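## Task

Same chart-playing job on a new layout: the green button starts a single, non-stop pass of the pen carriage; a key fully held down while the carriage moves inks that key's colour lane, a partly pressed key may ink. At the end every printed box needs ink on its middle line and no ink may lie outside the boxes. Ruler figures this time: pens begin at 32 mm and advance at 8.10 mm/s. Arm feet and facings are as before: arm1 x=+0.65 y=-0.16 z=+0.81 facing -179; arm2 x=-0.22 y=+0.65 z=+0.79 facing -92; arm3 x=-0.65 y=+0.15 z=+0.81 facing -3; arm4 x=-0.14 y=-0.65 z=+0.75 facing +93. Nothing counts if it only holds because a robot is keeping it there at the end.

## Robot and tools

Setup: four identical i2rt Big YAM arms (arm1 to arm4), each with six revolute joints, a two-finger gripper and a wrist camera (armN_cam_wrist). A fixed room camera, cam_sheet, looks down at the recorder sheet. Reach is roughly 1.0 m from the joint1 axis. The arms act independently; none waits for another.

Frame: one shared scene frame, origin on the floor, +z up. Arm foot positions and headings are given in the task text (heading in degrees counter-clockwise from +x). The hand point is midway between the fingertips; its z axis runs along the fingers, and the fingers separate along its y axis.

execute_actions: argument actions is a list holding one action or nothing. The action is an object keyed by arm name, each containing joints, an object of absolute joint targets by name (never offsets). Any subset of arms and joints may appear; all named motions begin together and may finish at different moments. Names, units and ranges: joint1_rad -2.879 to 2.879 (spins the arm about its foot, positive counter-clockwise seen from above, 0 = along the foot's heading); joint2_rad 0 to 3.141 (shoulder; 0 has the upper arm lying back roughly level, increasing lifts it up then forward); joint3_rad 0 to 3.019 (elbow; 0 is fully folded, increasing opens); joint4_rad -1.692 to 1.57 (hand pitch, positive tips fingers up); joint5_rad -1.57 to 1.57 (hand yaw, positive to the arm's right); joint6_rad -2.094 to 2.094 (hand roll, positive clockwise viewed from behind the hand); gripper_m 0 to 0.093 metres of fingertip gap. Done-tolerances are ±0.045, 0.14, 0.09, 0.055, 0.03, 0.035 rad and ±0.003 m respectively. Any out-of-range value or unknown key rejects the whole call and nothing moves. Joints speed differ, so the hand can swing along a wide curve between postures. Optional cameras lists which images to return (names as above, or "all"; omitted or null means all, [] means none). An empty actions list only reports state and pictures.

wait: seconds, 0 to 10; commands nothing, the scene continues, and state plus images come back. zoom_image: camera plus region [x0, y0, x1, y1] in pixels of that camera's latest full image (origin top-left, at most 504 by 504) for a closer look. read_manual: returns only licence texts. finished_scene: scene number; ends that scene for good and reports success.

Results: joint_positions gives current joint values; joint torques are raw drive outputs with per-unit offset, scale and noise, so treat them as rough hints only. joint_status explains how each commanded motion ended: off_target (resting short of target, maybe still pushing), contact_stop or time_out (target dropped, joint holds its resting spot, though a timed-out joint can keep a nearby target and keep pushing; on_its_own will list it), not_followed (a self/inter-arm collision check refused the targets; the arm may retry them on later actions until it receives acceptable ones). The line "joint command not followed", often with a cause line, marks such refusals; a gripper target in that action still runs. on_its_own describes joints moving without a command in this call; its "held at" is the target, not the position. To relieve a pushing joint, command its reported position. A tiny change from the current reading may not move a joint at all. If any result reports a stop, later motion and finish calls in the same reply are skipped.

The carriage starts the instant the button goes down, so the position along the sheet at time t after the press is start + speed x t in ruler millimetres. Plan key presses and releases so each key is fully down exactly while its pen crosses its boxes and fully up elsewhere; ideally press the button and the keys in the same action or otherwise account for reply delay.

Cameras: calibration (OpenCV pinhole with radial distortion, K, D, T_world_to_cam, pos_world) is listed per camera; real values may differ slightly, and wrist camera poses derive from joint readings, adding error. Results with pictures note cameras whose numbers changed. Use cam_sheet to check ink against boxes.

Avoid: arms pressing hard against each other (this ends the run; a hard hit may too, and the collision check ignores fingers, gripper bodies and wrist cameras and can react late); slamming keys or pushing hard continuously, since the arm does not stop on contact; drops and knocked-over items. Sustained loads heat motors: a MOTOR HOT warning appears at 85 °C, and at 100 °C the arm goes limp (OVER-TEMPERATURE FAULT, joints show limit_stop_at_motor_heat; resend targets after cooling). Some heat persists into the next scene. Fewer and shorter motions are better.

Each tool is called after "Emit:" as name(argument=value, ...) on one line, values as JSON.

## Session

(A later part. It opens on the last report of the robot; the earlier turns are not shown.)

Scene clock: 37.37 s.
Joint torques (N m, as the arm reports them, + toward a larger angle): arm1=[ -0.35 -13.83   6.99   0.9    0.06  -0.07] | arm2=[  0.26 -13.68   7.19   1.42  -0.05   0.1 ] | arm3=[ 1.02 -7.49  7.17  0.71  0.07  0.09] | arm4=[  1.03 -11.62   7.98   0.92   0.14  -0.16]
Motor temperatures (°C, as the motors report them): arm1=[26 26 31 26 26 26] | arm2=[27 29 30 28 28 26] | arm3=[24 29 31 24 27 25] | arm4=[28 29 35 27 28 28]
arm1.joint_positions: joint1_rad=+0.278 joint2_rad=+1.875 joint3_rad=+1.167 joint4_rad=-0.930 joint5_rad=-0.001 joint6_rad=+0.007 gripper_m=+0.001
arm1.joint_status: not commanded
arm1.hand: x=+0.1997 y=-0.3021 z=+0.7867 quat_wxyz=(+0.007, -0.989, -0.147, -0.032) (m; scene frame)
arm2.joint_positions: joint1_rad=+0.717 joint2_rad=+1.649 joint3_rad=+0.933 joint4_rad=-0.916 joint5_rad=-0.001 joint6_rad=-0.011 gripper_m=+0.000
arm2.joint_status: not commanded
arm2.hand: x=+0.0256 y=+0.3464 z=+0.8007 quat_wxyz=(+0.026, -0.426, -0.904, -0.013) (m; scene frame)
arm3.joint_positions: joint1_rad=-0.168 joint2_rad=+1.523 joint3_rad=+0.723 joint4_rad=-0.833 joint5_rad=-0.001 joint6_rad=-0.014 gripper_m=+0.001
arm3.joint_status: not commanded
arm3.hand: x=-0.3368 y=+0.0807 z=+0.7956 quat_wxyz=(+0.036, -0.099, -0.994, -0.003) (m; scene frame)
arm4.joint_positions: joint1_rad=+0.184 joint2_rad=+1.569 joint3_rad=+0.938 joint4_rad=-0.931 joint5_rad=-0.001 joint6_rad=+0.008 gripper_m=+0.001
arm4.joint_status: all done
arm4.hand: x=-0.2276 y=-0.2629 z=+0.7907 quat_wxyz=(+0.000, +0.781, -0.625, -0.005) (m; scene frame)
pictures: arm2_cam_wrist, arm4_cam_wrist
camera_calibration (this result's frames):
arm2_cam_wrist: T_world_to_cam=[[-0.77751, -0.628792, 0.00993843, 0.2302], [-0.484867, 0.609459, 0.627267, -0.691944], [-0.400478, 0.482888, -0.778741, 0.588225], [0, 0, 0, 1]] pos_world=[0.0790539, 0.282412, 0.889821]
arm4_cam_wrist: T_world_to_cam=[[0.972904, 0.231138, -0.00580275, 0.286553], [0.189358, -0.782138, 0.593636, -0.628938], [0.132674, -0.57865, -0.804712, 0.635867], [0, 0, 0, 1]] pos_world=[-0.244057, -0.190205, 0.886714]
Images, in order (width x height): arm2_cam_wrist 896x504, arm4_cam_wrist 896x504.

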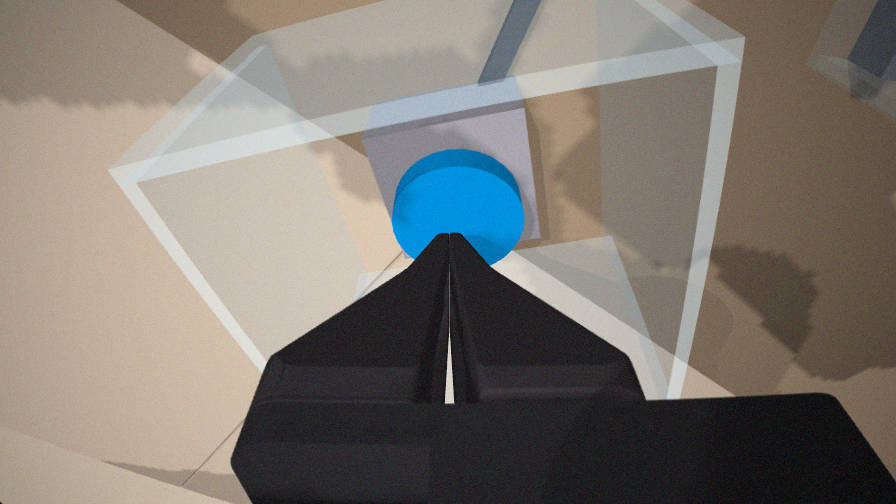

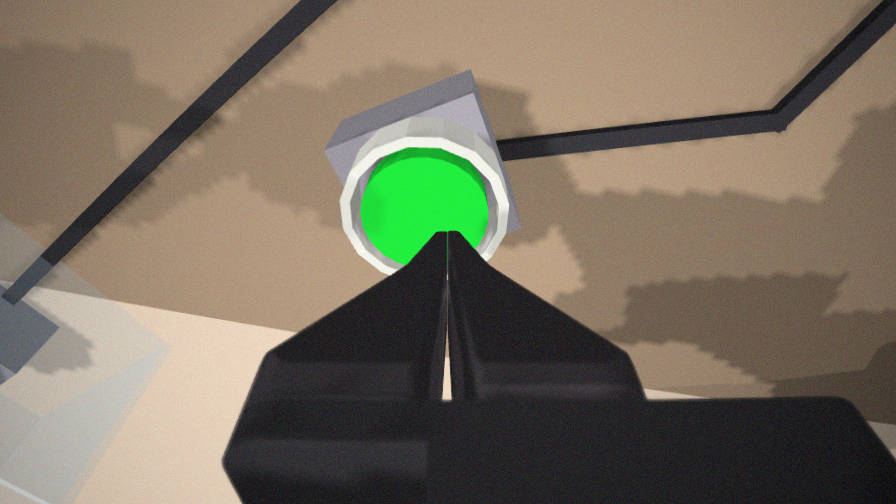

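Emit:
execute_actions(actions=[{"arm4":{"joints":{"joint1_rad":0.212}}}], cameras=[])

Emit:
execute_actions(actions=[{"arm4":{"joints":{"joint2_rad":1.73,"joint3_rad":0.935}}}], cameras=["arm4_cam_wrist"])

Emit:
execute_actions(actions=[{"arm4":{"joints":{"joint2_rad":1.36}}}], cameras=[])

Emit:
execute_actions(actions=[{"arm4":{"joints":{"joint1_rad":0.848}}}], cameras=[])

Emit:
execute_actions(actions=[{"arm4":{"joints":{"joint2_rad":1.56}}}], cameras=[])

Emit:
wait(seconds=10)

Emit:
wait(seconds=3.5)

Emit:
execute_actions(actions=[{"arm1":{"joints":{"joint2_rad":2.015,"joint3_rad":1.155,"joint4_rad":-0.9}},"arm2":{"joints":{"joint2_rad":1.80,"joint3_rad":0.94}},"arm3":{"joints":{"joint2_rad":1.69,"joint3_rad":0.715,"joint4_rad":-0.8}},"arm4":{"joints":{"joint2_rad":1.73}}}], cameras=[])

Emit:
wait(seconds=0.65)

Emit:
execute_actions(actions=[{"arm1":{"joints":{"joint2_rad":1.85}},"arm2":{"joints":{"joint2_rad":1.61}},"arm3":{"joints":{"joint2_rad":1.48}},"arm4":{"joints":{"joint2_rad":1.54}}}], cameras=[])

Emit:
wait(seconds=6)

Scene clock: 51.10 s.
Joint torques (N m, as the arm reports them, + toward a larger angle): arm1=[ -0.3  -13.79   7.     0.89   0.06  -0.07] | arm2=[  0.26 -13.67   7.19   1.41  -0.05   0.1 ] | arm3=[ 1.31 -7.3   7.02  0.96  0.02  0.09] | arm4=[  0.99 -11.67   7.96   0.85   0.14  -0.15]
Motor temperatures (°C, as the motors report them): arm1=[26 27 31 26 26 26] | arm2=[27 30 30 28 28 26] | arm3=[24 29 31 24 27 25] | arm4=[28 29 35 27 28 28]
arm1.joint_positions: joint1_rad=+0.278 joint2_rad=+1.875 joint3_rad=+1.167 joint4_rad=-0.930 joint5_rad=-0.001 joint6_rad=+0.007 gripper_m=+0.001
arm1.joint_status: not commanded
arm1.hand: x=+0.1997 y=-0.3021 z=+0.7867 quat_wxyz=(+0.007, -0.989, -0.147, -0.032) (m; scene frame)
arm2.joint_positions: joint1_rad=+0.717 joint2_rad=+1.649 joint3_rad=+0.933 joint4_rad=-0.916 joint5_rad=-0.001 joint6_rad=-0.011 gripper_m=+0.000
arm2.joint_status: not commanded
arm2.hand: x=+0.0256 y=+0.3464 z=+0.8007 quat_wxyz=(+0.026, -0.426, -0.904, -0.013) (m; scene frame)
arm3.joint_positions: joint1_rad=-0.168 joint2_rad=+1.523 joint3_rad=+0.723 joint4_rad=-0.833 joint5_rad=-0.001 joint6_rad=-0.014 gripper_m=+0.001
arm3.joint_status: not commanded
arm3.hand: x=-0.3368 y=+0.0807 z=+0.7956 quat_wxyz=(+0.036, -0.099, -0.994, -0.003) (m; scene frame)
arm4.joint_positions: joint1_rad=+0.207 joint2_rad=+1.569 joint3_rad=+0.938 joint4_rad=-0.931 joint5_rad=-0.001 joint6_rad=+0.008 gripper_m=+0.001
arm4.joint_status: all done
arm4.hand: x=-0.2366 y=-0.2651 z=+0.7908 quat_wxyz=(+0.000, +0.788, -0.616, -0.005) (m; scene frame)
pictures: none
No camera images: the call's "cameras" was empty. Leave "cameras" out to get every camera's image.

Scene clock: 51.87 s.
Joint torques (N m, as the arm reports them, + toward a larger angle): arm1=[ -0.28 -13.8    6.99   0.9    0.06  -0.07] | arm2=[  0.22 -13.66   7.19   1.41  -0.05   0.1 ] | arm3=[ 0.77 -7.6   7.12  0.77  0.08  0.13] | arm4=[ 1.24 -5.99  4.48  0.93  0.14 -0.15]
Motor temperatures (°C, as the motors report them): arm1=[26 27 31 26 26 26] | arm2=[27 30 30 28 28 26] | arm3=[24 29 31 24 27 25] | arm4=[28 29 35 27 28 28]
arm1.joint_positions: joint1_rad=+0.278 joint2_rad=+1.875 joint3_rad=+1.167 joint4_rad=-0.930 joint5_rad=-0.001 joint6_rad=+0.007 gripper_m=+0.001
arm1.joint_status: not commanded
arm1.hand: x=+0.1997 y=-0.3021 z=+0.7867 quat_wxyz=(+0.007, -0.989, -0.147, -0.032) (m; scene frame)
arm2.joint_positions: joint1_rad=+0.717 joint2_rad=+1.649 joint3_rad=+0.933 joint4_rad=-0.916 joint5_rad=-0.001 joint6_rad=-0.011 gripper_m=+0.000
arm2.joint_status: not commanded
arm2.hand: x=+0.0256 y=+0.3464 z=+0.8007 quat_wxyz=(+0.026, -0.426, -0.904, -0.013) (m; scene frame)
arm3.joint_positions: joint1_rad=-0.168 joint2_rad=+1.523 joint3_rad=+0.723 joint4_rad=-0.833 joint5_rad=-0.001 joint6_rad=-0.014 gripper_m=+0.001
arm3.joint_status: not commanded
arm3.hand: x=-0.3368 y=+0.0807 z=+0.7956 quat_wxyz=(+0.036, -0.099, -0.994, -0.003) (m; scene frame)
arm4.joint_positions: joint1_rad=+0.207 joint2_rad=+1.653 joint3_rad=+0.955 joint4_rad=-0.935 joint5_rad=-0.001 joint6_rad=+0.008 gripper_m=+0.001
arm4.joint_status: all done
arm4.hand: x=-0.2364 y=-0.2667 z=+0.7641 quat_wxyz=(+0.021, +0.788, -0.615, +0.023) (m; scene frame)
pictures: arm4_cam_wrist
camera_calibration (this result's frames):
arm4_cam_wrist: T_world_to_cam=[[0.967274, 0.25366, -0.00608945, 0.300695], [0.196845, -0.73505, 0.64881, -0.642292], [0.160101, -0.628776, -0.760926, 0.573048], [0, 0, 0, 1]] pos_world=[-0.256168, -0.188072, 0.854604]
Images, in order (width x height): arm4_cam_wrist 896x504.

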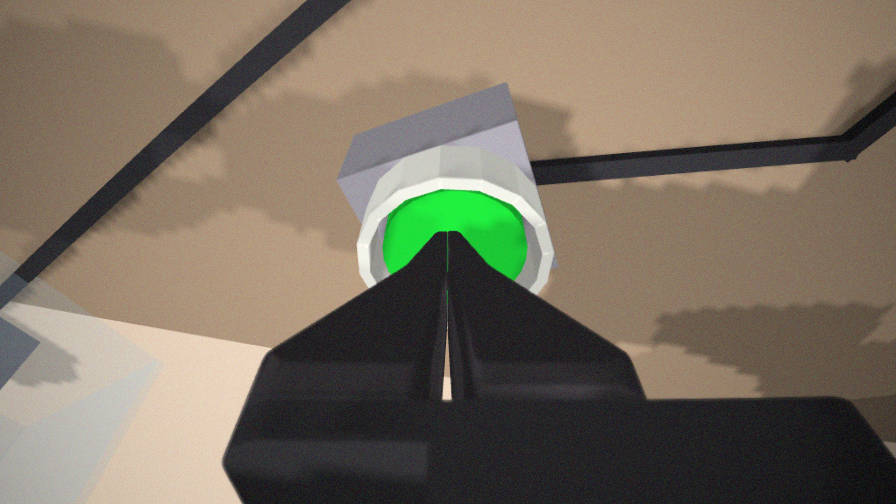

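Scene clock: 53.10 s.
Joint torques (N m, as the arm reports them, + toward a larger angle): arm1=[ -0.32 -13.8    7.     0.9    0.06  -0.07] | arm2=[  0.29 -13.69   7.19   1.42  -0.05   0.11] | arm3=[ 0.89 -7.72  7.07  0.83  0.06  0.12] | arm4=[ 1.4  -7.58  8.16  1.16  0.14 -0.15]
Motor temperatures (°C, as the motors report them): arm1=[26 27 31 26 26 26] | arm2=[27 30 30 28 28 26] | arm3=[24 29 31 24 27 25] | arm4=[28 29 35 27 28 28]
arm1.joint_positions: joint1_rad=+0.278 joint2_rad=+1.875 joint3_rad=+1.167 joint4_rad=-0.930 joint5_rad=-0.001 joint6_rad=+0.007 gripper_m=+0.001
arm1.joint_status: not commanded
arm1.hand: x=+0.1997 y=-0.3021 z=+0.7867 quat_wxyz=(+0.007, -0.989, -0.147, -0.032) (m; scene frame)
arm2.joint_positions: joint1_rad=+0.717 joint2_rad=+1.649 joint3_rad=+0.933 joint4_rad=-0.916 joint5_rad=-0.001 joint6_rad=-0.011 gripper_m=+0.000
arm2.joint_status: not commanded
arm2.hand: x=+0.0256 y=+0.3464 z=+0.8007 quat_wxyz=(+0.026, -0.426, -0.904, -0.013) (m; scene frame)
arm3.joint_positions: joint1_rad=-0.168 joint2_rad=+1.523 joint3_rad=+0.723 joint4_rad=-0.833 joint5_rad=-0.001 joint6_rad=-0.014 gripper_m=+0.001
arm3.joint_status: not commanded
arm3.hand: x=-0.3368 y=+0.0807 z=+0.7956 quat_wxyz=(+0.036, -0.099, -0.994, -0.003) (m; scene frame)
arm4.joint_positions: joint1_rad=+0.207 joint2_rad=+1.342 joint3_rad=+0.927 joint4_rad=-0.928 joint5_rad=-0.001 joint6_rad=+0.008 gripper_m=+0.001
arm4.joint_status: all done
arm4.hand: x=-0.2381 y=-0.2576 z=+0.8738 quat_wxyz=(-0.067, +0.783, -0.612, -0.092) (m; scene frame)
pictures: none
No camera images: the call's "cameras" was empty. Leave "cameras" out to get every camera's image.

Scene clock: 54.33 s.
Joint torques (N m, as the arm reports them, + toward a larger angle): arm1=[ -0.29 -13.82   7.     0.9    0.06  -0.07] | arm2=[  0.27 -13.65   7.19   1.42  -0.05   0.11] | arm3=[ 0.42 -7.95  7.25  0.97  0.06  0.11] | arm4=[ 0.6  -7.39  8.1   1.12  0.14 -0.16]
Motor temperatures (°C, as the motors report them): arm1=[26 27 31 26 26 26] | arm2=[27 30 31 28 28 26] | arm3=[24 29 31 24 27 25] | arm4=[28 29 35 27 28 28]
arm1.joint_positions: joint1_rad=+0.278 joint2_rad=+1.875 joint3_rad=+1.167 joint4_rad=-0.930 joint5_rad=-0.001 joint6_rad=+0.007 gripper_m=+0.001
arm1.joint_status: not commanded
arm1.hand: x=+0.1997 y=-0.3021 z=+0.7867 quat_wxyz=(+0.007, -0.989, -0.147, -0.032) (m; scene frame)
arm2.joint_positions: joint1_rad=+0.717 joint2_rad=+1.649 joint3_rad=+0.933 joint4_rad=-0.916 joint5_rad=-0.001 joint6_rad=-0.011 gripper_m=+0.000
arm2.joint_status: not commanded
arm2.hand: x=+0.0256 y=+0.3464 z=+0.8007 quat_wxyz=(+0.026, -0.426, -0.904, -0.013) (m; scene frame)
arm3.joint_positions: joint1_rad=-0.168 joint2_rad=+1.523 joint3_rad=+0.723 joint4_rad=-0.833 joint5_rad=-0.001 joint6_rad=-0.014 gripper_m=+0.001
arm3.joint_status: not commanded
arm3.hand: x=-0.3368 y=+0.0807 z=+0.7956 quat_wxyz=(+0.036, -0.099, -0.994, -0.003) (m; scene frame)
arm4.joint_positions: joint1_rad=+0.849 joint2_rad=+1.343 joint3_rad=+0.927 joint4_rad=-0.928 joint5_rad=-0.001 joint6_rad=+0.008 gripper_m=+0.001
arm4.joint_status: all done
arm4.hand: x=-0.4540 y=-0.3968 z=+0.8749 quat_wxyz=(-0.035, +0.936, -0.333, -0.109) (m; scene frame)
pictures: none
No camera images: the call's "cameras" was empty. Leave "cameras" out to get every camera's image.

Scene clock: 55.33 s.
Joint torques (N m, as the arm reports them, + toward a larger angle): arm1=[ -0.28 -13.79   6.99   0.91   0.06  -0.07] | arm2=[  0.23 -13.66   7.19   1.41  -0.05   0.11] | arm3=[ 1.18 -7.71  7.19  0.7   0.03  0.12] | arm4=[  0.72 -11.61   6.92   0.54   0.14  -0.15]
Motor temperatures (°C, as the motors report them): arm1=[26 27 31 26 26 26] | arm2=[27 30 31 28 28 26] | arm3=[24 29 31 24 27 25] | arm4=[28 29 35 27 28 28]
arm1.joint_positions: joint1_rad=+0.278 joint2_rad=+1.875 joint3_rad=+1.167 joint4_rad=-0.930 joint5_rad=-0.001 joint6_rad=+0.007 gripper_m=+0.001
arm1.joint_status: not commanded
arm1.hand: x=+0.1997 y=-0.3021 z=+0.7867 quat_wxyz=(+0.007, -0.989, -0.147, -0.032) (m; scene frame)
arm2.joint_positions: joint1_rad=+0.717 joint2_rad=+1.649 joint3_rad=+0.933 joint4_rad=-0.916 joint5_rad=-0.001 joint6_rad=-0.011 gripper_m=+0.000
arm2.joint_status: not commanded
arm2.hand: x=+0.0256 y=+0.3464 z=+0.8007 quat_wxyz=(+0.026, -0.426, -0.904, -0.013) (m; scene frame)
arm3.joint_positions: joint1_rad=-0.168 joint2_rad=+1.523 joint3_rad=+0.723 joint4_rad=-0.833 joint5_rad=-0.001 joint6_rad=-0.014 gripper_m=+0.001
arm3.joint_status: not commanded
arm3.hand: x=-0.3368 y=+0.0807 z=+0.7956 quat_wxyz=(+0.036, -0.099, -0.994, -0.003) (m; scene frame)
arm4.joint_positions: joint1_rad=+0.849 joint2_rad=+1.568 joint3_rad=+0.927 joint4_rad=-0.928 joint5_rad=-0.001 joint6_rad=+0.008 gripper_m=+0.001
arm4.joint_status: all done
arm4.hand: x=-0.4452 y=-0.4044 z=+0.7888 quat_wxyz=(+0.002, +0.942, -0.335, -0.003) (m; scene frame)
pictures: none
No camera images: the call's "cameras" was empty. Leave "cameras" out to get every camera's image.

Scene clock: 65.33 s.
Joint torques (N m, as the arm reports them, + toward a larger angle): arm1=[ -0.28 -13.8    6.99   0.89   0.06  -0.07] | arm2=[  0.26 -13.68   7.2    1.41  -0.05   0.11] | arm3=[ 0.5  -7.4   7.14  0.98  0.05  0.09] | arm4=[  0.81 -11.37   6.87   0.71   0.13  -0.14]
Motor temperatures (°C, as the motors report them): arm1=[26 27 31 26 26 26] | arm2=[27 30 31 28 28 26] | arm3=[24 29 31 24 27 25] | arm4=[28 29 34 27 28 28]
arm1.joint_positions: joint1_rad=+0.278 joint2_rad=+1.875 joint3_rad=+1.167 joint4_rad=-0.930 joint5_rad=-0.001 joint6_rad=+0.007 gripper_m=+0.001
arm1.joint_status: not commanded
arm1.hand: x=+0.1997 y=-0.3021 z=+0.7867 quat_wxyz=(+0.007, -0.989, -0.147, -0.032) (m; scene frame)
arm2.joint_positions: joint1_rad=+0.717 joint2_rad=+1.649 joint3_rad=+0.933 joint4_rad=-0.916 joint5_rad=-0.001 joint6_rad=-0.011 gripper_m=+0.000
arm2.joint_status: not commanded
arm2.hand: x=+0.0256 y=+0.3464 z=+0.8007 quat_wxyz=(+0.026, -0.426, -0.904, -0.013) (m; scene frame)
arm3.joint_positions: joint1_rad=-0.168 joint2_rad=+1.523 joint3_rad=+0.723 joint4_rad=-0.833 joint5_rad=-0.001 joint6_rad=-0.014 gripper_m=+0.001
arm3.joint_status: not commanded
arm3.hand: x=-0.3368 y=+0.0807 z=+0.7956 quat_wxyz=(+0.036, -0.099, -0.994, -0.003) (m; scene frame)
arm4.joint_positions: joint1_rad=+0.849 joint2_rad=+1.568 joint3_rad=+0.927 joint4_rad=-0.928 joint5_rad=-0.001 joint6_rad=+0.008 gripper_m=+0.001
arm4.joint_status: all done
arm4.hand: x=-0.4452 y=-0.4044 z=+0.7888 quat_wxyz=(+0.002, +0.942, -0.335, -0.003) (m; scene frame)
wait: 10.00 s; at rest by 0.27 s
pictures: arm1_cam_wrist, arm2_cam_wrist, arm3_cam_wrist, arm4_cam_wrist, cam_sheet
camera_calibration (this result's frames):
arm1_cam_wrist: T_world_to_cam=[[-0.29348, 0.95593, 0.00815431, 0.337968], [0.743581, 0.222909, 0.630395, -0.569533], [0.600796, 0.191072, -0.776231, 0.67066], [0, 0, 0, 1]] pos_world=[0.119751, -0.324264, 0.876862]
arm2_cam_wrist: T_world_to_cam=[[-0.77751, -0.628792, 0.00993843, 0.2302], [-0.484867, 0.609459, 0.627267, -0.691944], [-0.400478, 0.482888, -0.778741, 0.588225], [0, 0, 0, 1]] pos_world=[0.0790539, 0.282412, 0.889821]
arm3_cam_wrist: T_world_to_cam=[[-0.210759, -0.977513, 0.00694314, -0.00199753], [-0.746976, 0.165627, 0.64389, -0.775323], [-0.630561, 0.130519, -0.765087, 0.508424], [0, 0, 0, 1]] pos_world=[-0.258977, 0.0601028, 0.888225]
arm4_cam_wrist: T_world_to_cam=[[0.62274, 0.782415, -0.00465721, 0.597055], [0.629465, -0.49745, 0.596923, -0.388832], [0.464725, -0.374659, -0.802285, 0.809726], [0, 0, 0, 1]] pos_world=[-0.503354, -0.357199, 0.884514]
Images, in order (width x height): arm1_cam_wrist 896x504, arm2_cam_wrist 896x504, arm3_cam_wrist 896x504, arm4_cam_wrist 896x504, cam_sheet 896x504.

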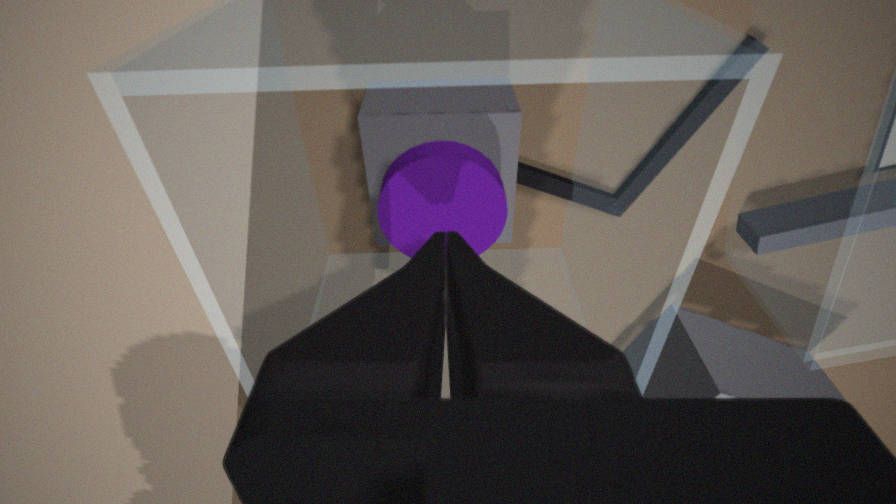

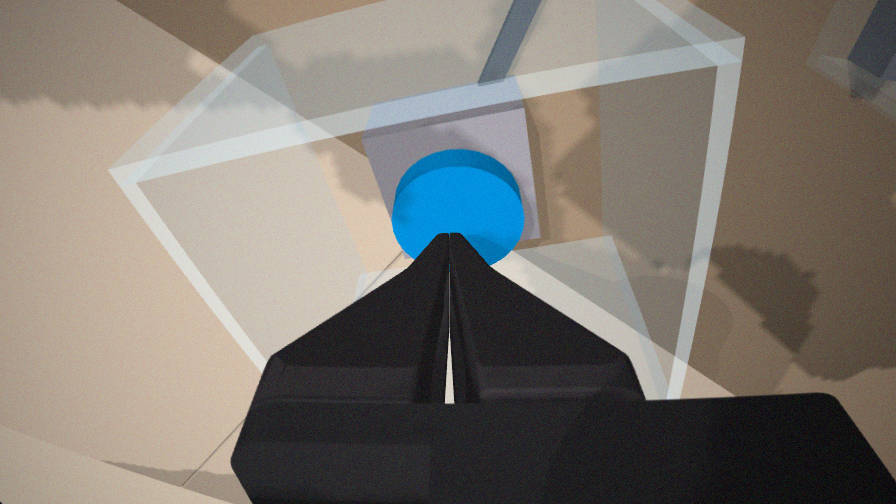

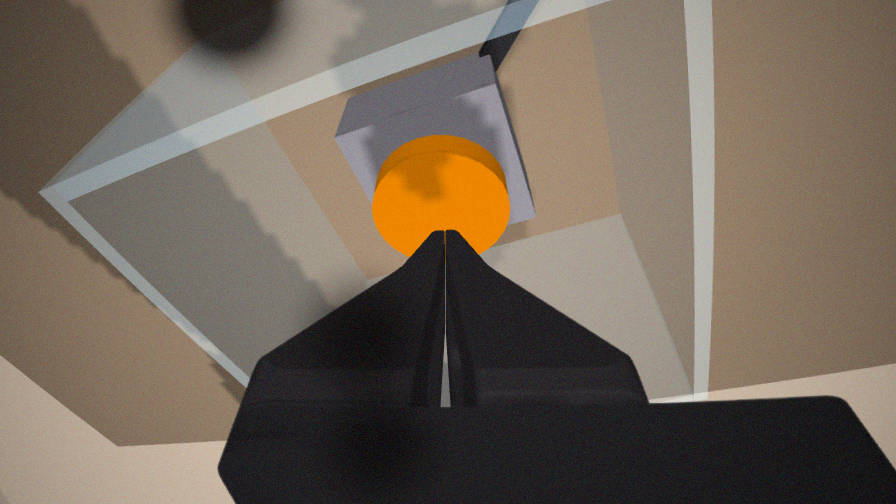

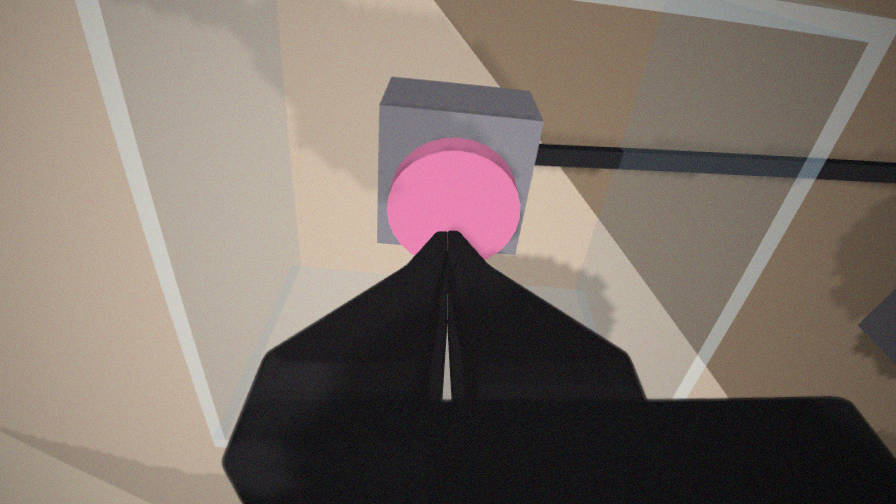

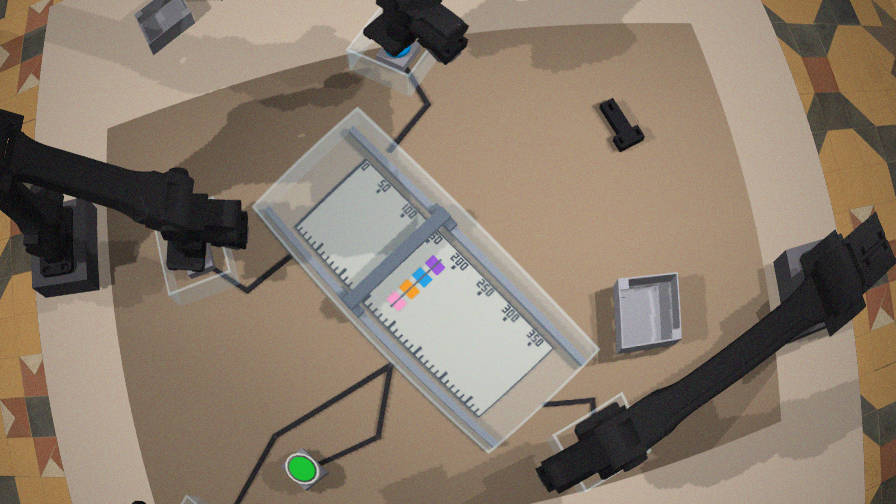

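Scene clock: 68.83 s.
Joint torques (N m, as the arm reports them, + toward a larger angle): arm1=[ -0.33 -13.78   7.     0.9    0.06  -0.07] | arm2=[  0.25 -13.72   7.19   1.42  -0.05   0.11] | arm3=[ 1.21 -7.84  7.2   1.02  0.03  0.11] | arm4=[  0.85 -11.6    6.81   0.76   0.13  -0.16]
Motor temperatures (°C, as the motors report them): arm1=[26 27 31 26 26 26] | arm2=[27 30 31 28 28 26] | arm3=[24 29 31 24 27 25] | arm4=[28 29 34 27 28 28]
arm1.joint_positions: joint1_rad=+0.278 joint2_rad=+1.875 joint3_rad=+1.167 joint4_rad=-0.930 joint5_rad=-0.001 joint6_rad=+0.007 gripper_m=+0.001
arm1.joint_status: not commanded
arm1.hand: x=+0.1997 y=-0.3021 z=+0.7867 quat_wxyz=(+0.007, -0.989, -0.147, -0.032) (m; scene frame)
arm2.joint_positions: joint1_rad=+0.717 joint2_rad=+1.649 joint3_rad=+0.933 joint4_rad=-0.916 joint5_rad=-0.001 joint6_rad=-0.011 gripper_m=+0.000
arm2.joint_status: not commanded
arm2.hand: x=+0.0256 y=+0.3464 z=+0.8007 quat_wxyz=(+0.026, -0.426, -0.904, -0.013) (m; scene frame)
arm3.joint_positions: joint1_rad=-0.168 joint2_rad=+1.523 joint3_rad=+0.723 joint4_rad=-0.833 joint5_rad=-0.001 joint6_rad=-0.014 gripper_m=+0.001
arm3.joint_status: not commanded
arm3.hand: x=-0.3368 y=+0.0807 z=+0.7956 quat_wxyz=(+0.036, -0.099, -0.994, -0.003) (m; scene frame)
arm4.joint_positions: joint1_rad=+0.849 joint2_rad=+1.568 joint3_rad=+0.927 joint4_rad=-0.928 joint5_rad=-0.001 joint6_rad=+0.008 gripper_m=+0.001
arm4.joint_status: all done
arm4.hand: x=-0.4452 y=-0.4044 z=+0.7888 quat_wxyz=(+0.002, +0.942, -0.335, -0.003) (m; scene frame)
wait: 3.50 s; at rest by 0.27 s
pictures: arm1_cam_wrist, arm2_cam_wrist, arm3_cam_wrist, arm4_cam_wrist, cam_sheet
camera_calibration (this result's frames):
arm1_cam_wrist: T_world_to_cam=[[-0.29348, 0.95593, 0.00815431, 0.337968], [0.743581, 0.222909, 0.630395, -0.569533], [0.600796, 0.191072, -0.776231, 0.67066], [0, 0, 0, 1]] pos_world=[0.119751, -0.324264, 0.876862]
arm2_cam_wrist: T_world_to_cam=[[-0.77751, -0.628792, 0.00993843, 0.2302], [-0.484867, 0.609459, 0.627267, -0.691944], [-0.400478, 0.482888, -0.778741, 0.588225], [0, 0, 0, 1]] pos_world=[0.0790539, 0.282412, 0.889821]
arm3_cam_wrist: T_world_to_cam=[[-0.210759, -0.977513, 0.00694314, -0.00199753], [-0.746976, 0.165627, 0.64389, -0.775323], [-0.630561, 0.130519, -0.765087, 0.508424], [0, 0, 0, 1]] pos_world=[-0.258977, 0.0601028, 0.888225]
arm4_cam_wrist: T_world_to_cam=[[0.62274, 0.782415, -0.00465721, 0.597055], [0.629465, -0.49745, 0.596923, -0.388832], [0.464725, -0.374659, -0.802285, 0.809726], [0, 0, 0, 1]] pos_world=[-0.503354, -0.357199, 0.884514]
Images, in order (width x height): arm1_cam_wrist 896x504, arm2_cam_wrist 896x504, arm3_cam_wrist 896x504, arm4_cam_wrist 896x504, cam_sheet 896x504.

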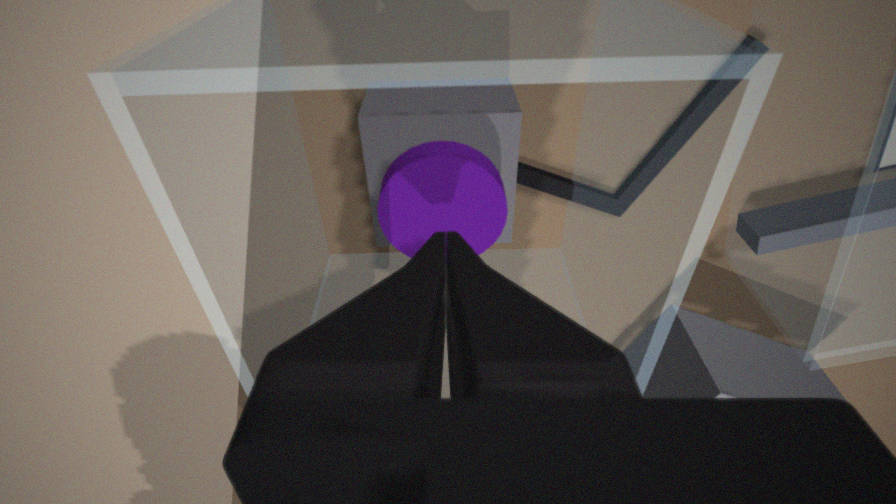

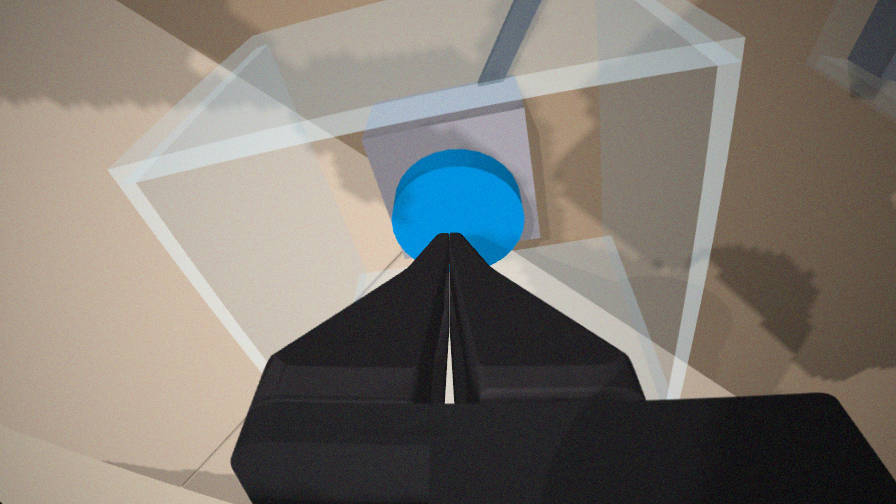

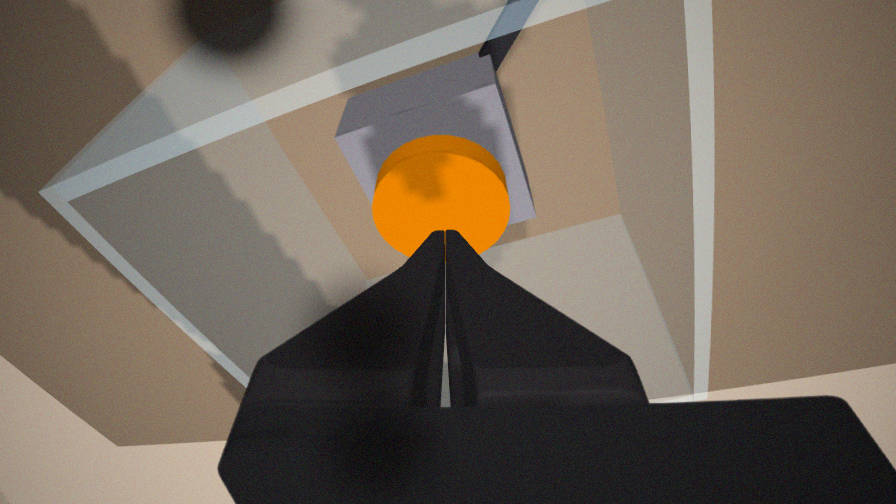

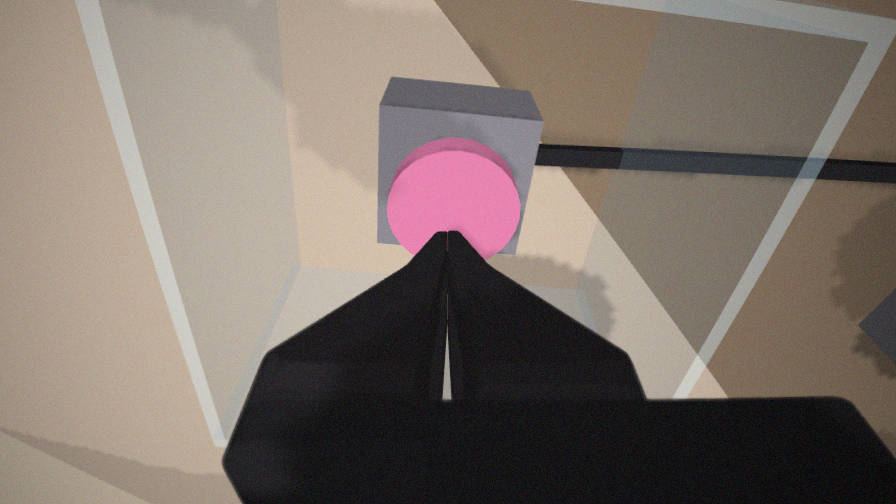

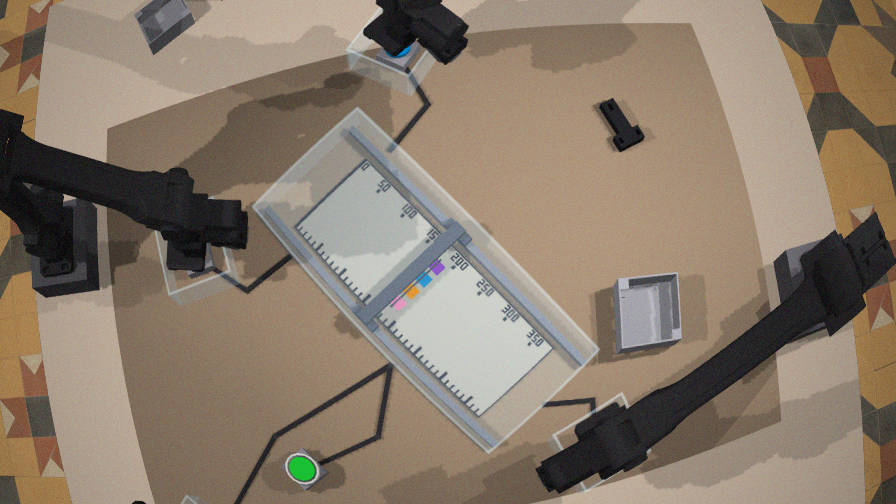

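Scene clock: 69.60 s.
Joint torques (N m, as the arm reports them, + toward a larger angle): arm1=[-0.3  -7.6   5.17  0.78  0.05 -0.06] | arm2=[ 0.23 -6.33  4.52  1.51 -0.04  0.1 ] | arm3=[ 2.13 -3.1   4.64  1.03  0.02  0.09] | arm4=[ 0.73 -5.11  5.04  0.96  0.14 -0.15]
Motor temperatures (°C, as the motors report them): arm1=[26 27 31 26 26 26] | arm2=[27 30 31 28 28 26] | arm3=[24 29 31 24 27 25] | arm4=[28 29 34 27 28 28]
arm1.joint_positions: joint1_rad=+0.278 joint2_rad=+1.930 joint3_rad=+1.176 joint4_rad=-0.908 joint5_rad=-0.001 joint6_rad=+0.007 gripper_m=+0.001
arm1.joint_status: all done
arm1.hand: x=+0.1988 y=-0.3022 z=+0.7639 quat_wxyz=(+0.009, -0.988, -0.147, -0.044) (m; scene frame)
arm2.joint_positions: joint1_rad=+0.717 joint2_rad=+1.720 joint3_rad=+0.950 joint4_rad=-0.921 joint5_rad=-0.001 joint6_rad=-0.011 gripper_m=+0.000
arm2.joint_status: all done
arm2.hand: x=+0.0243 y=+0.3481 z=+0.7791 quat_wxyz=(+0.052, -0.426, -0.903, -0.026) (m; scene frame)
arm3.joint_positions: joint1_rad=-0.168 joint2_rad=+1.607 joint3_rad=+0.736 joint4_rad=-0.819 joint5_rad=-0.001 joint6_rad=-0.014 gripper_m=+0.001
arm3.joint_status: all done
arm3.hand: x=-0.3396 y=+0.0813 z=+0.7731 quat_wxyz=(+0.065, -0.099, -0.993, -0.006) (m; scene frame)
arm4.joint_positions: joint1_rad=+0.849 joint2_rad=+1.644 joint3_rad=+0.949 joint4_rad=-0.936 joint5_rad=-0.001 joint6_rad=+0.008 gripper_m=+0.001
arm4.joint_status: all done
arm4.hand: x=-0.4457 y=-0.4040 z=+0.7669 quat_wxyz=(+0.012, +0.942, -0.335, +0.026) (m; scene frame)
pictures: none
No camera images: the call's "cameras" was empty. Leave "cameras" out to get every camera's image.

Scene clock: 70.27 s.
Joint torques (N m, as the arm reports them, + toward a larger angle): arm1=[-0.32 -7.62  5.18  0.79  0.06 -0.07] | arm2=[ 0.24 -6.34  4.52  1.51 -0.04  0.1 ] | arm3=[ 1.24 -2.36  4.58  0.92  0.04  0.14] | arm4=[ 0.74 -5.22  5.03  1.    0.14 -0.15]
Motor temperatures (°C, as the motors report them): arm1=[26 27 31 26 26 26] | arm2=[27 30 31 28 28 26] | arm3=[24 29 31 24 27 25] | arm4=[28 29 34 27 28 28]
arm1.joint_positions: joint1_rad=+0.278 joint2_rad=+1.930 joint3_rad=+1.176 joint4_rad=-0.908 joint5_rad=-0.001 joint6_rad=+0.007 gripper_m=+0.001
arm1.joint_status: all done
arm1.hand: x=+0.1988 y=-0.3022 z=+0.7639 quat_wxyz=(+0.009, -0.988, -0.147, -0.044) (m; scene frame)
arm2.joint_positions: joint1_rad=+0.717 joint2_rad=+1.720 joint3_rad=+0.950 joint4_rad=-0.921 joint5_rad=-0.001 joint6_rad=-0.011 gripper_m=+0.000
arm2.joint_status: all done
arm2.hand: x=+0.0243 y=+0.3481 z=+0.7791 quat_wxyz=(+0.052, -0.426, -0.903, -0.026) (m; scene frame)
arm3.joint_positions: joint1_rad=-0.168 joint2_rad=+1.607 joint3_rad=+0.736 joint4_rad=-0.819 joint5_rad=-0.001 joint6_rad=-0.014 gripper_m=+0.001
arm3.joint_status: all done
arm3.hand: x=-0.3396 y=+0.0813 z=+0.7731 quat_wxyz=(+0.065, -0.099, -0.993, -0.006) (m; scene frame)
arm4.joint_positions: joint1_rad=+0.849 joint2_rad=+1.644 joint3_rad=+0.949 joint4_rad=-0.936 joint5_rad=-0.001 joint6_rad=+0.008 gripper_m=+0.001
arm4.joint_status: all done
arm4.hand: x=-0.4457 y=-0.4040 z=+0.7669 quat_wxyz=(+0.012, +0.942, -0.335, +0.026) (m; scene frame)
wait: 0.67 s; at rest by 0.27 s
pictures: arm1_cam_wrist, arm2_cam_wrist, arm3_cam_wrist, arm4_cam_wrist, cam_sheet
camera_calibration (this result's frames):
arm1_cam_wrist: T_world_to_cam=[[-0.2936, 0.955889, 0.00862435, 0.337646], [0.728991, 0.218054, 0.648863, -0.567082], [0.618361, 0.196793, -0.760856, 0.640013], [0, 0, 0, 1]] pos_world=[0.116772, -0.325047, 0.852004]
arm2_cam_wrist: T_world_to_cam=[[-0.777678, -0.62859, 0.00953625, 0.230718], [-0.460737, 0.580203, 0.67163, -0.704997], [-0.427713, 0.517918, -0.740826, 0.528984], [0, 0, 0, 1]] pos_world=[0.0808589, 0.280098, 0.863181]
arm3_cam_wrist: T_world_to_cam=[[-0.21089, -0.977484, 0.00702959, -0.00201906], [-0.709145, 0.157938, 0.687146, -0.782985], [-0.672784, 0.139927, -0.726486, 0.444476], [0, 0, 0, 1]] pos_world=[-0.256639, 0.0594953, 0.860945]
arm4_cam_wrist: T_world_to_cam=[[0.622777, 0.782384, -0.00491196, 0.597238], [0.599642, -0.473262, 0.645331, -0.415884], [0.502572, -0.404843, -0.763887, 0.767703], [0, 0, 0, 1]] pos_world=[-0.508391, -0.353293, 0.857754]
Images, in order (width x height): arm1_cam_wrist 896x504, arm2_cam_wrist 896x504, arm3_cam_wrist 896x504, arm4_cam_wrist 896x504, cam_sheet 896x504.

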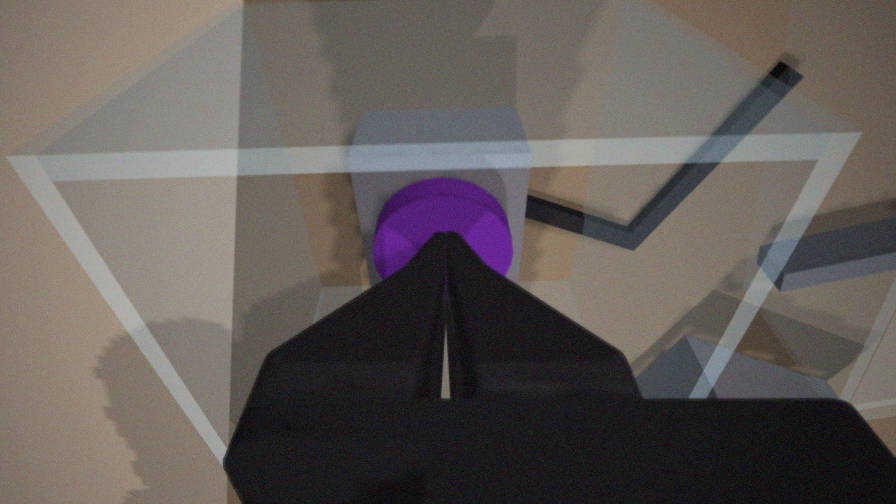

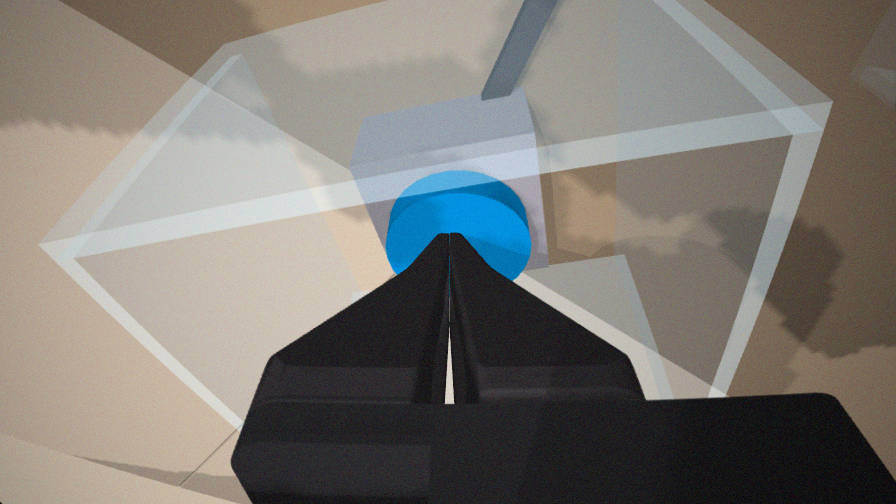

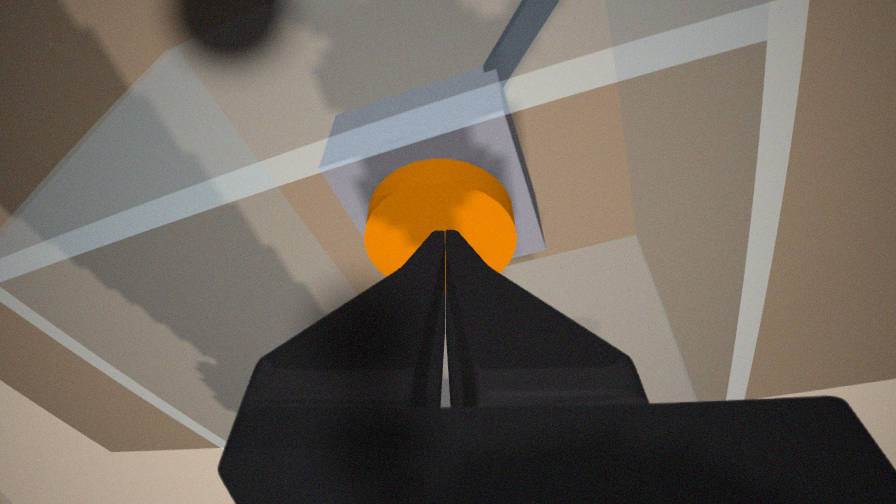

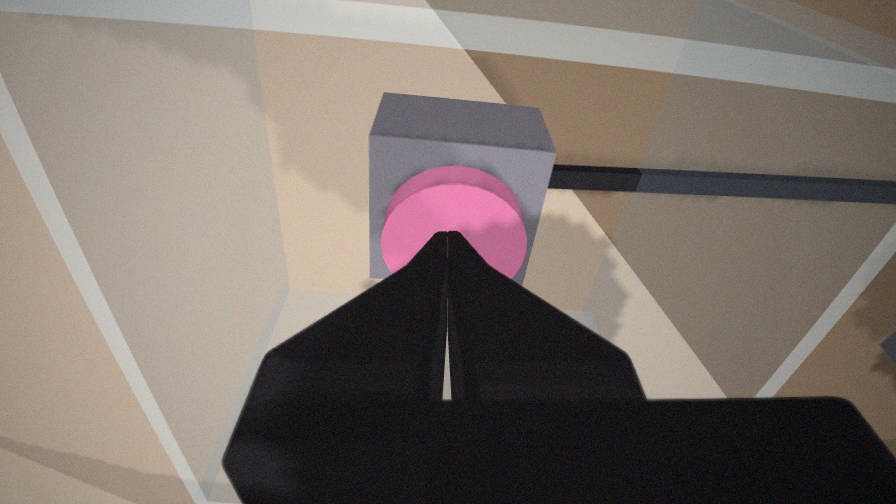

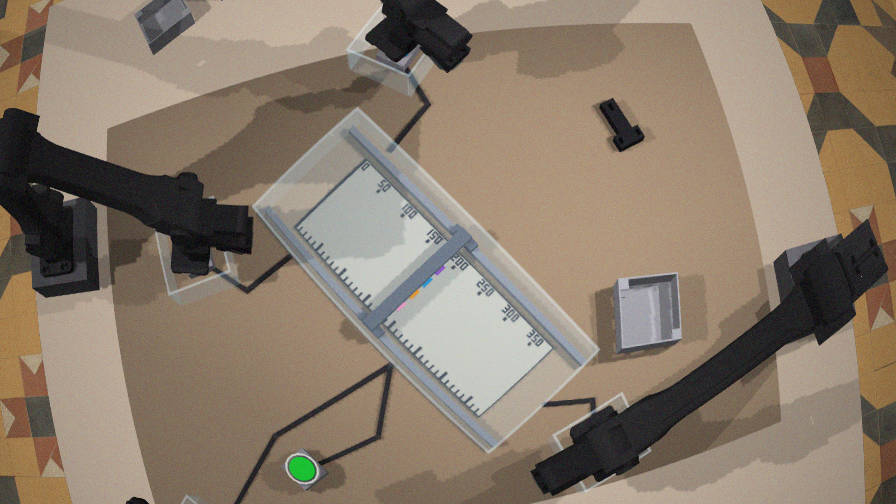

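Scene clock: 71.30 s.
Joint torques (N m, as the arm reports them, + toward a larger angle): arm1=[ -0.3  -14.46   6.77   0.85   0.05  -0.07] | arm2=[  0.25 -12.56   6.04   1.53  -0.04   0.1 ] | arm3=[ 0.24 -7.06  7.05  0.88  0.07  0.1 ] | arm4=[  0.82 -10.16   6.49   0.91   0.14  -0.14]
Motor temperatures (°C, as the motors report them): arm1=[26 27 31 26 26 26] | arm2=[27 30 31 28 28 26] | arm3=[24 29 31 24 27 25] | arm4=[28 29 34 27 28 28]
arm1.joint_positions: joint1_rad=+0.278 joint2_rad=+1.861 joint3_rad=+1.163 joint4_rad=-0.905 joint5_rad=-0.001 joint6_rad=+0.007 gripper_m=+0.001
arm1.joint_status: all done
arm1.hand: x=+0.1937 y=-0.3039 z=+0.7916 quat_wxyz=(+0.004, -0.989, -0.147, -0.015) (m; scene frame)
arm2.joint_positions: joint1_rad=+0.717 joint2_rad=+1.611 joint3_rad=+0.938 joint4_rad=-0.916 joint5_rad=-0.001 joint6_rad=-0.011 gripper_m=+0.000
arm2.joint_status: all done
arm2.hand: x=+0.0300 y=+0.3410 z=+0.8164 quat_wxyz=(+0.007, -0.427, -0.904, -0.004) (m; scene frame)
arm3.joint_positions: joint1_rad=-0.168 joint2_rad=+1.478 joint3_rad=+0.720 joint4_rad=-0.812 joint5_rad=-0.001 joint6_rad=-0.014 gripper_m=+0.001
arm3.joint_status: all done
arm3.hand: x=-0.3276 y=+0.0788 z=+0.8083 quat_wxyz=(+0.005, -0.099, -0.995, +0.000) (m; scene frame)
arm4.joint_positions: joint1_rad=+0.849 joint2_rad=+1.537 joint3_rad=+0.935 joint4_rad=-0.932 joint5_rad=-0.001 joint6_rad=+0.008 gripper_m=+0.001
arm4.joint_status: all done
arm4.hand: x=-0.4496 y=-0.4008 z=+0.8033 quat_wxyz=(-0.004, +0.942, -0.335, -0.020) (m; scene frame)
pictures: none
No camera images: the call's "cameras" was empty. Leave "cameras" out to get every camera's image.

Scene clock: 77.30 s.
Joint torques (N m, as the arm reports them, + toward a larger angle): arm1=[ -0.3  -14.64   6.63   0.78   0.05  -0.07] | arm2=[  0.25 -12.4    6.     1.51  -0.04   0.1 ] | arm3=[ 0.64 -7.85  7.26  1.08  0.06  0.09] | arm4=[  0.84 -10.38   6.56   0.93   0.14  -0.15]
Motor temperatures (°C, as the motors report them): arm1=[26 27 31 26 26 26] | arm2=[27 30 30 28 28 26] | arm3=[24 29 31 24 27 25] | arm4=[28 29 34 27 28 28]
arm1.joint_positions: joint1_rad=+0.278 joint2_rad=+1.861 joint3_rad=+1.163 joint4_rad=-0.905 joint5_rad=-0.001 joint6_rad=+0.007 gripper_m=+0.001
arm1.joint_status: all done
arm1.hand: x=+0.1937 y=-0.3039 z=+0.7916 quat_wxyz=(+0.004, -0.989, -0.147, -0.015) (m; scene frame)
arm2.joint_positions: joint1_rad=+0.717 joint2_rad=+1.611 joint3_rad=+0.938 joint4_rad=-0.916 joint5_rad=-0.001 joint6_rad=-0.011 gripper_m=+0.000
arm2.joint_status: all done
arm2.hand: x=+0.0300 y=+0.3410 z=+0.8164 quat_wxyz=(+0.007, -0.427, -0.904, -0.004) (m; scene frame)
arm3.joint_positions: joint1_rad=-0.168 joint2_rad=+1.478 joint3_rad=+0.720 joint4_rad=-0.812 joint5_rad=-0.001 joint6_rad=-0.014 gripper_m=+0.001
arm3.joint_status: all done
arm3.hand: x=-0.3276 y=+0.0788 z=+0.8083 quat_wxyz=(+0.005, -0.099, -0.995, +0.000) (m; scene frame)
arm4.joint_positions: joint1_rad=+0.849 joint2_rad=+1.537 joint3_rad=+0.935 joint4_rad=-0.932 joint5_rad=-0.001 joint6_rad=+0.008 gripper_m=+0.001
arm4.joint_status: all done
arm4.hand: x=-0.4496 y=-0.4008 z=+0.8033 quat_wxyz=(-0.004, +0.942, -0.335, -0.020) (m; scene frame)
wait: 6.00 s; at rest by 0.27 s
pictures: arm1_cam_wrist, arm2_cam_wrist, arm3_cam_wrist, arm4_cam_wrist, cam_sheet
camera_calibration (this result's frames):
arm1_cam_wrist: T_world_to_cam=[[-0.293368, 0.955963, 0.00840308, 0.337699], [0.763838, 0.229104, 0.603376, -0.548333], [0.57488, 0.18343, -0.797413, 0.697839], [0, 0, 0, 1]] pos_world=[0.116734, -0.325207, 0.884478]
arm2_cam_wrist: T_world_to_cam=[[-0.77825, -0.62788, 0.00963162, 0.230071], [-0.501221, 0.630352, 0.592819, -0.674778], [-0.378291, 0.456534, -0.805278, 0.634824], [0, 0, 0, 1]] pos_world=[0.0809874, 0.279986, 0.909015]
arm3_cam_wrist: T_world_to_cam=[[-0.211389, -0.977378, 0.00689032, -0.0022177], [-0.785057, 0.173984, 0.594488, -0.749441], [-0.582238, 0.120259, -0.804075, 0.572399], [0, 0, 0, 1]] pos_world=[-0.25555, 0.0593875, 0.9058]
arm4_cam_wrist: T_world_to_cam=[[0.622724, 0.782429, -0.00450659, 0.596919], [0.645847, -0.510752, 0.567463, -0.367215], [0.441698, -0.356283, -0.823387, 0.838649], [0, 0, 0, 1]] pos_world=[-0.504979, -0.355806, 0.901604]
Images, in order (width x height): arm1_cam_wrist 896x504, arm2_cam_wrist 896x504, arm3_cam_wrist 896x504, arm4_cam_wrist 896x504, cam_sheet 896x504.

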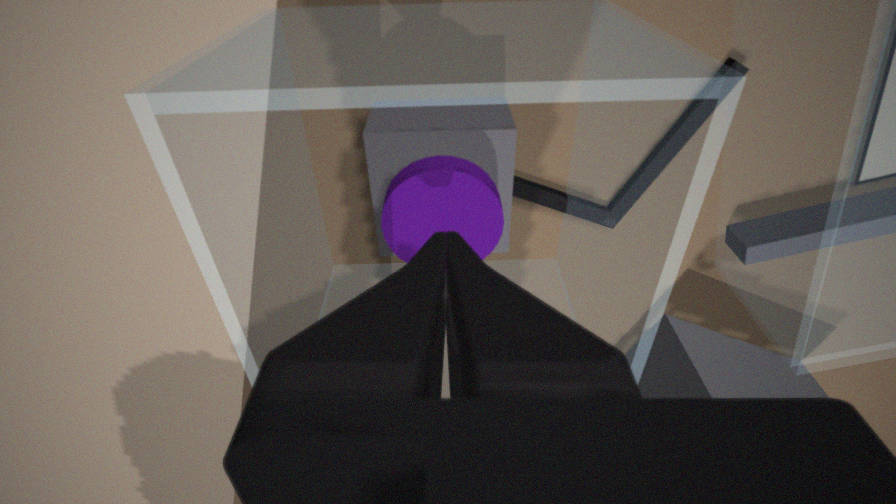

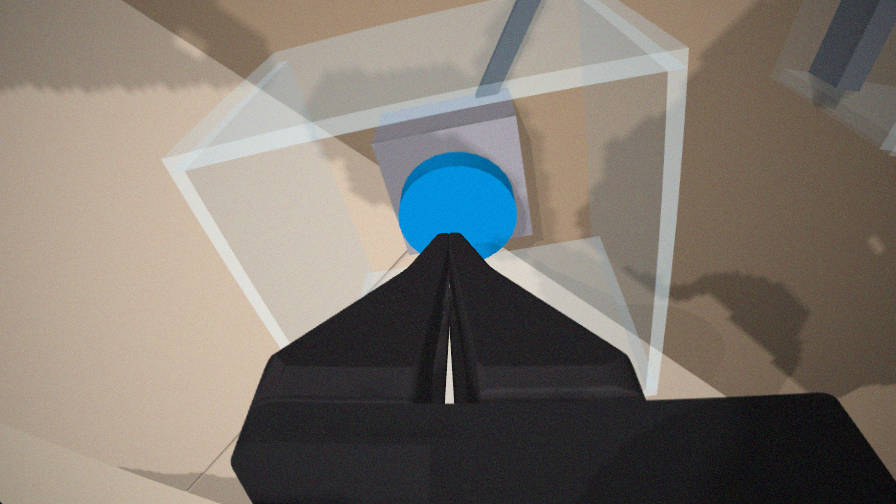

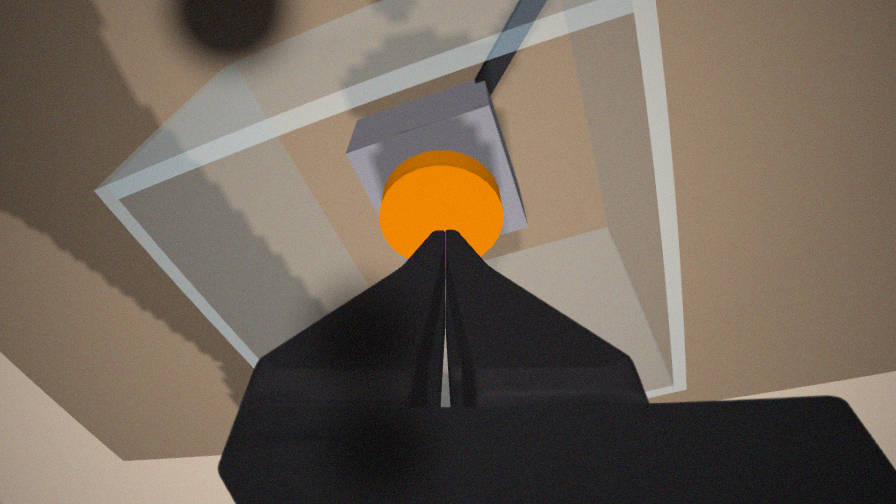

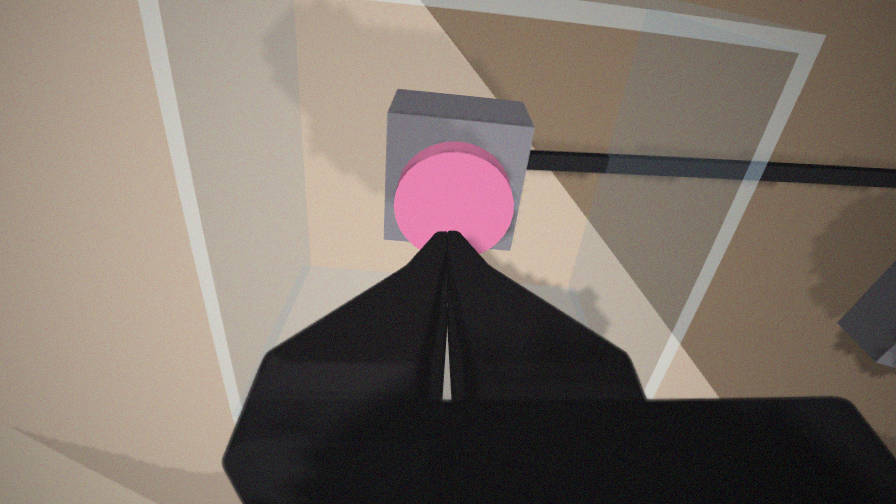

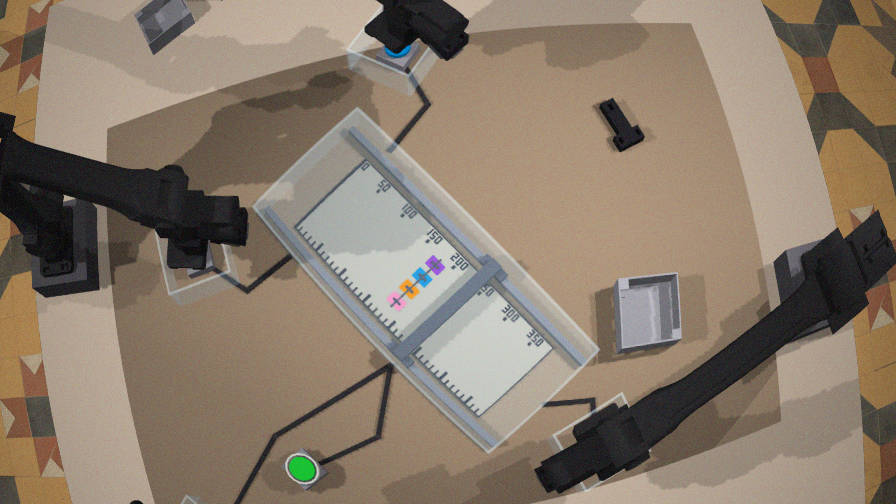

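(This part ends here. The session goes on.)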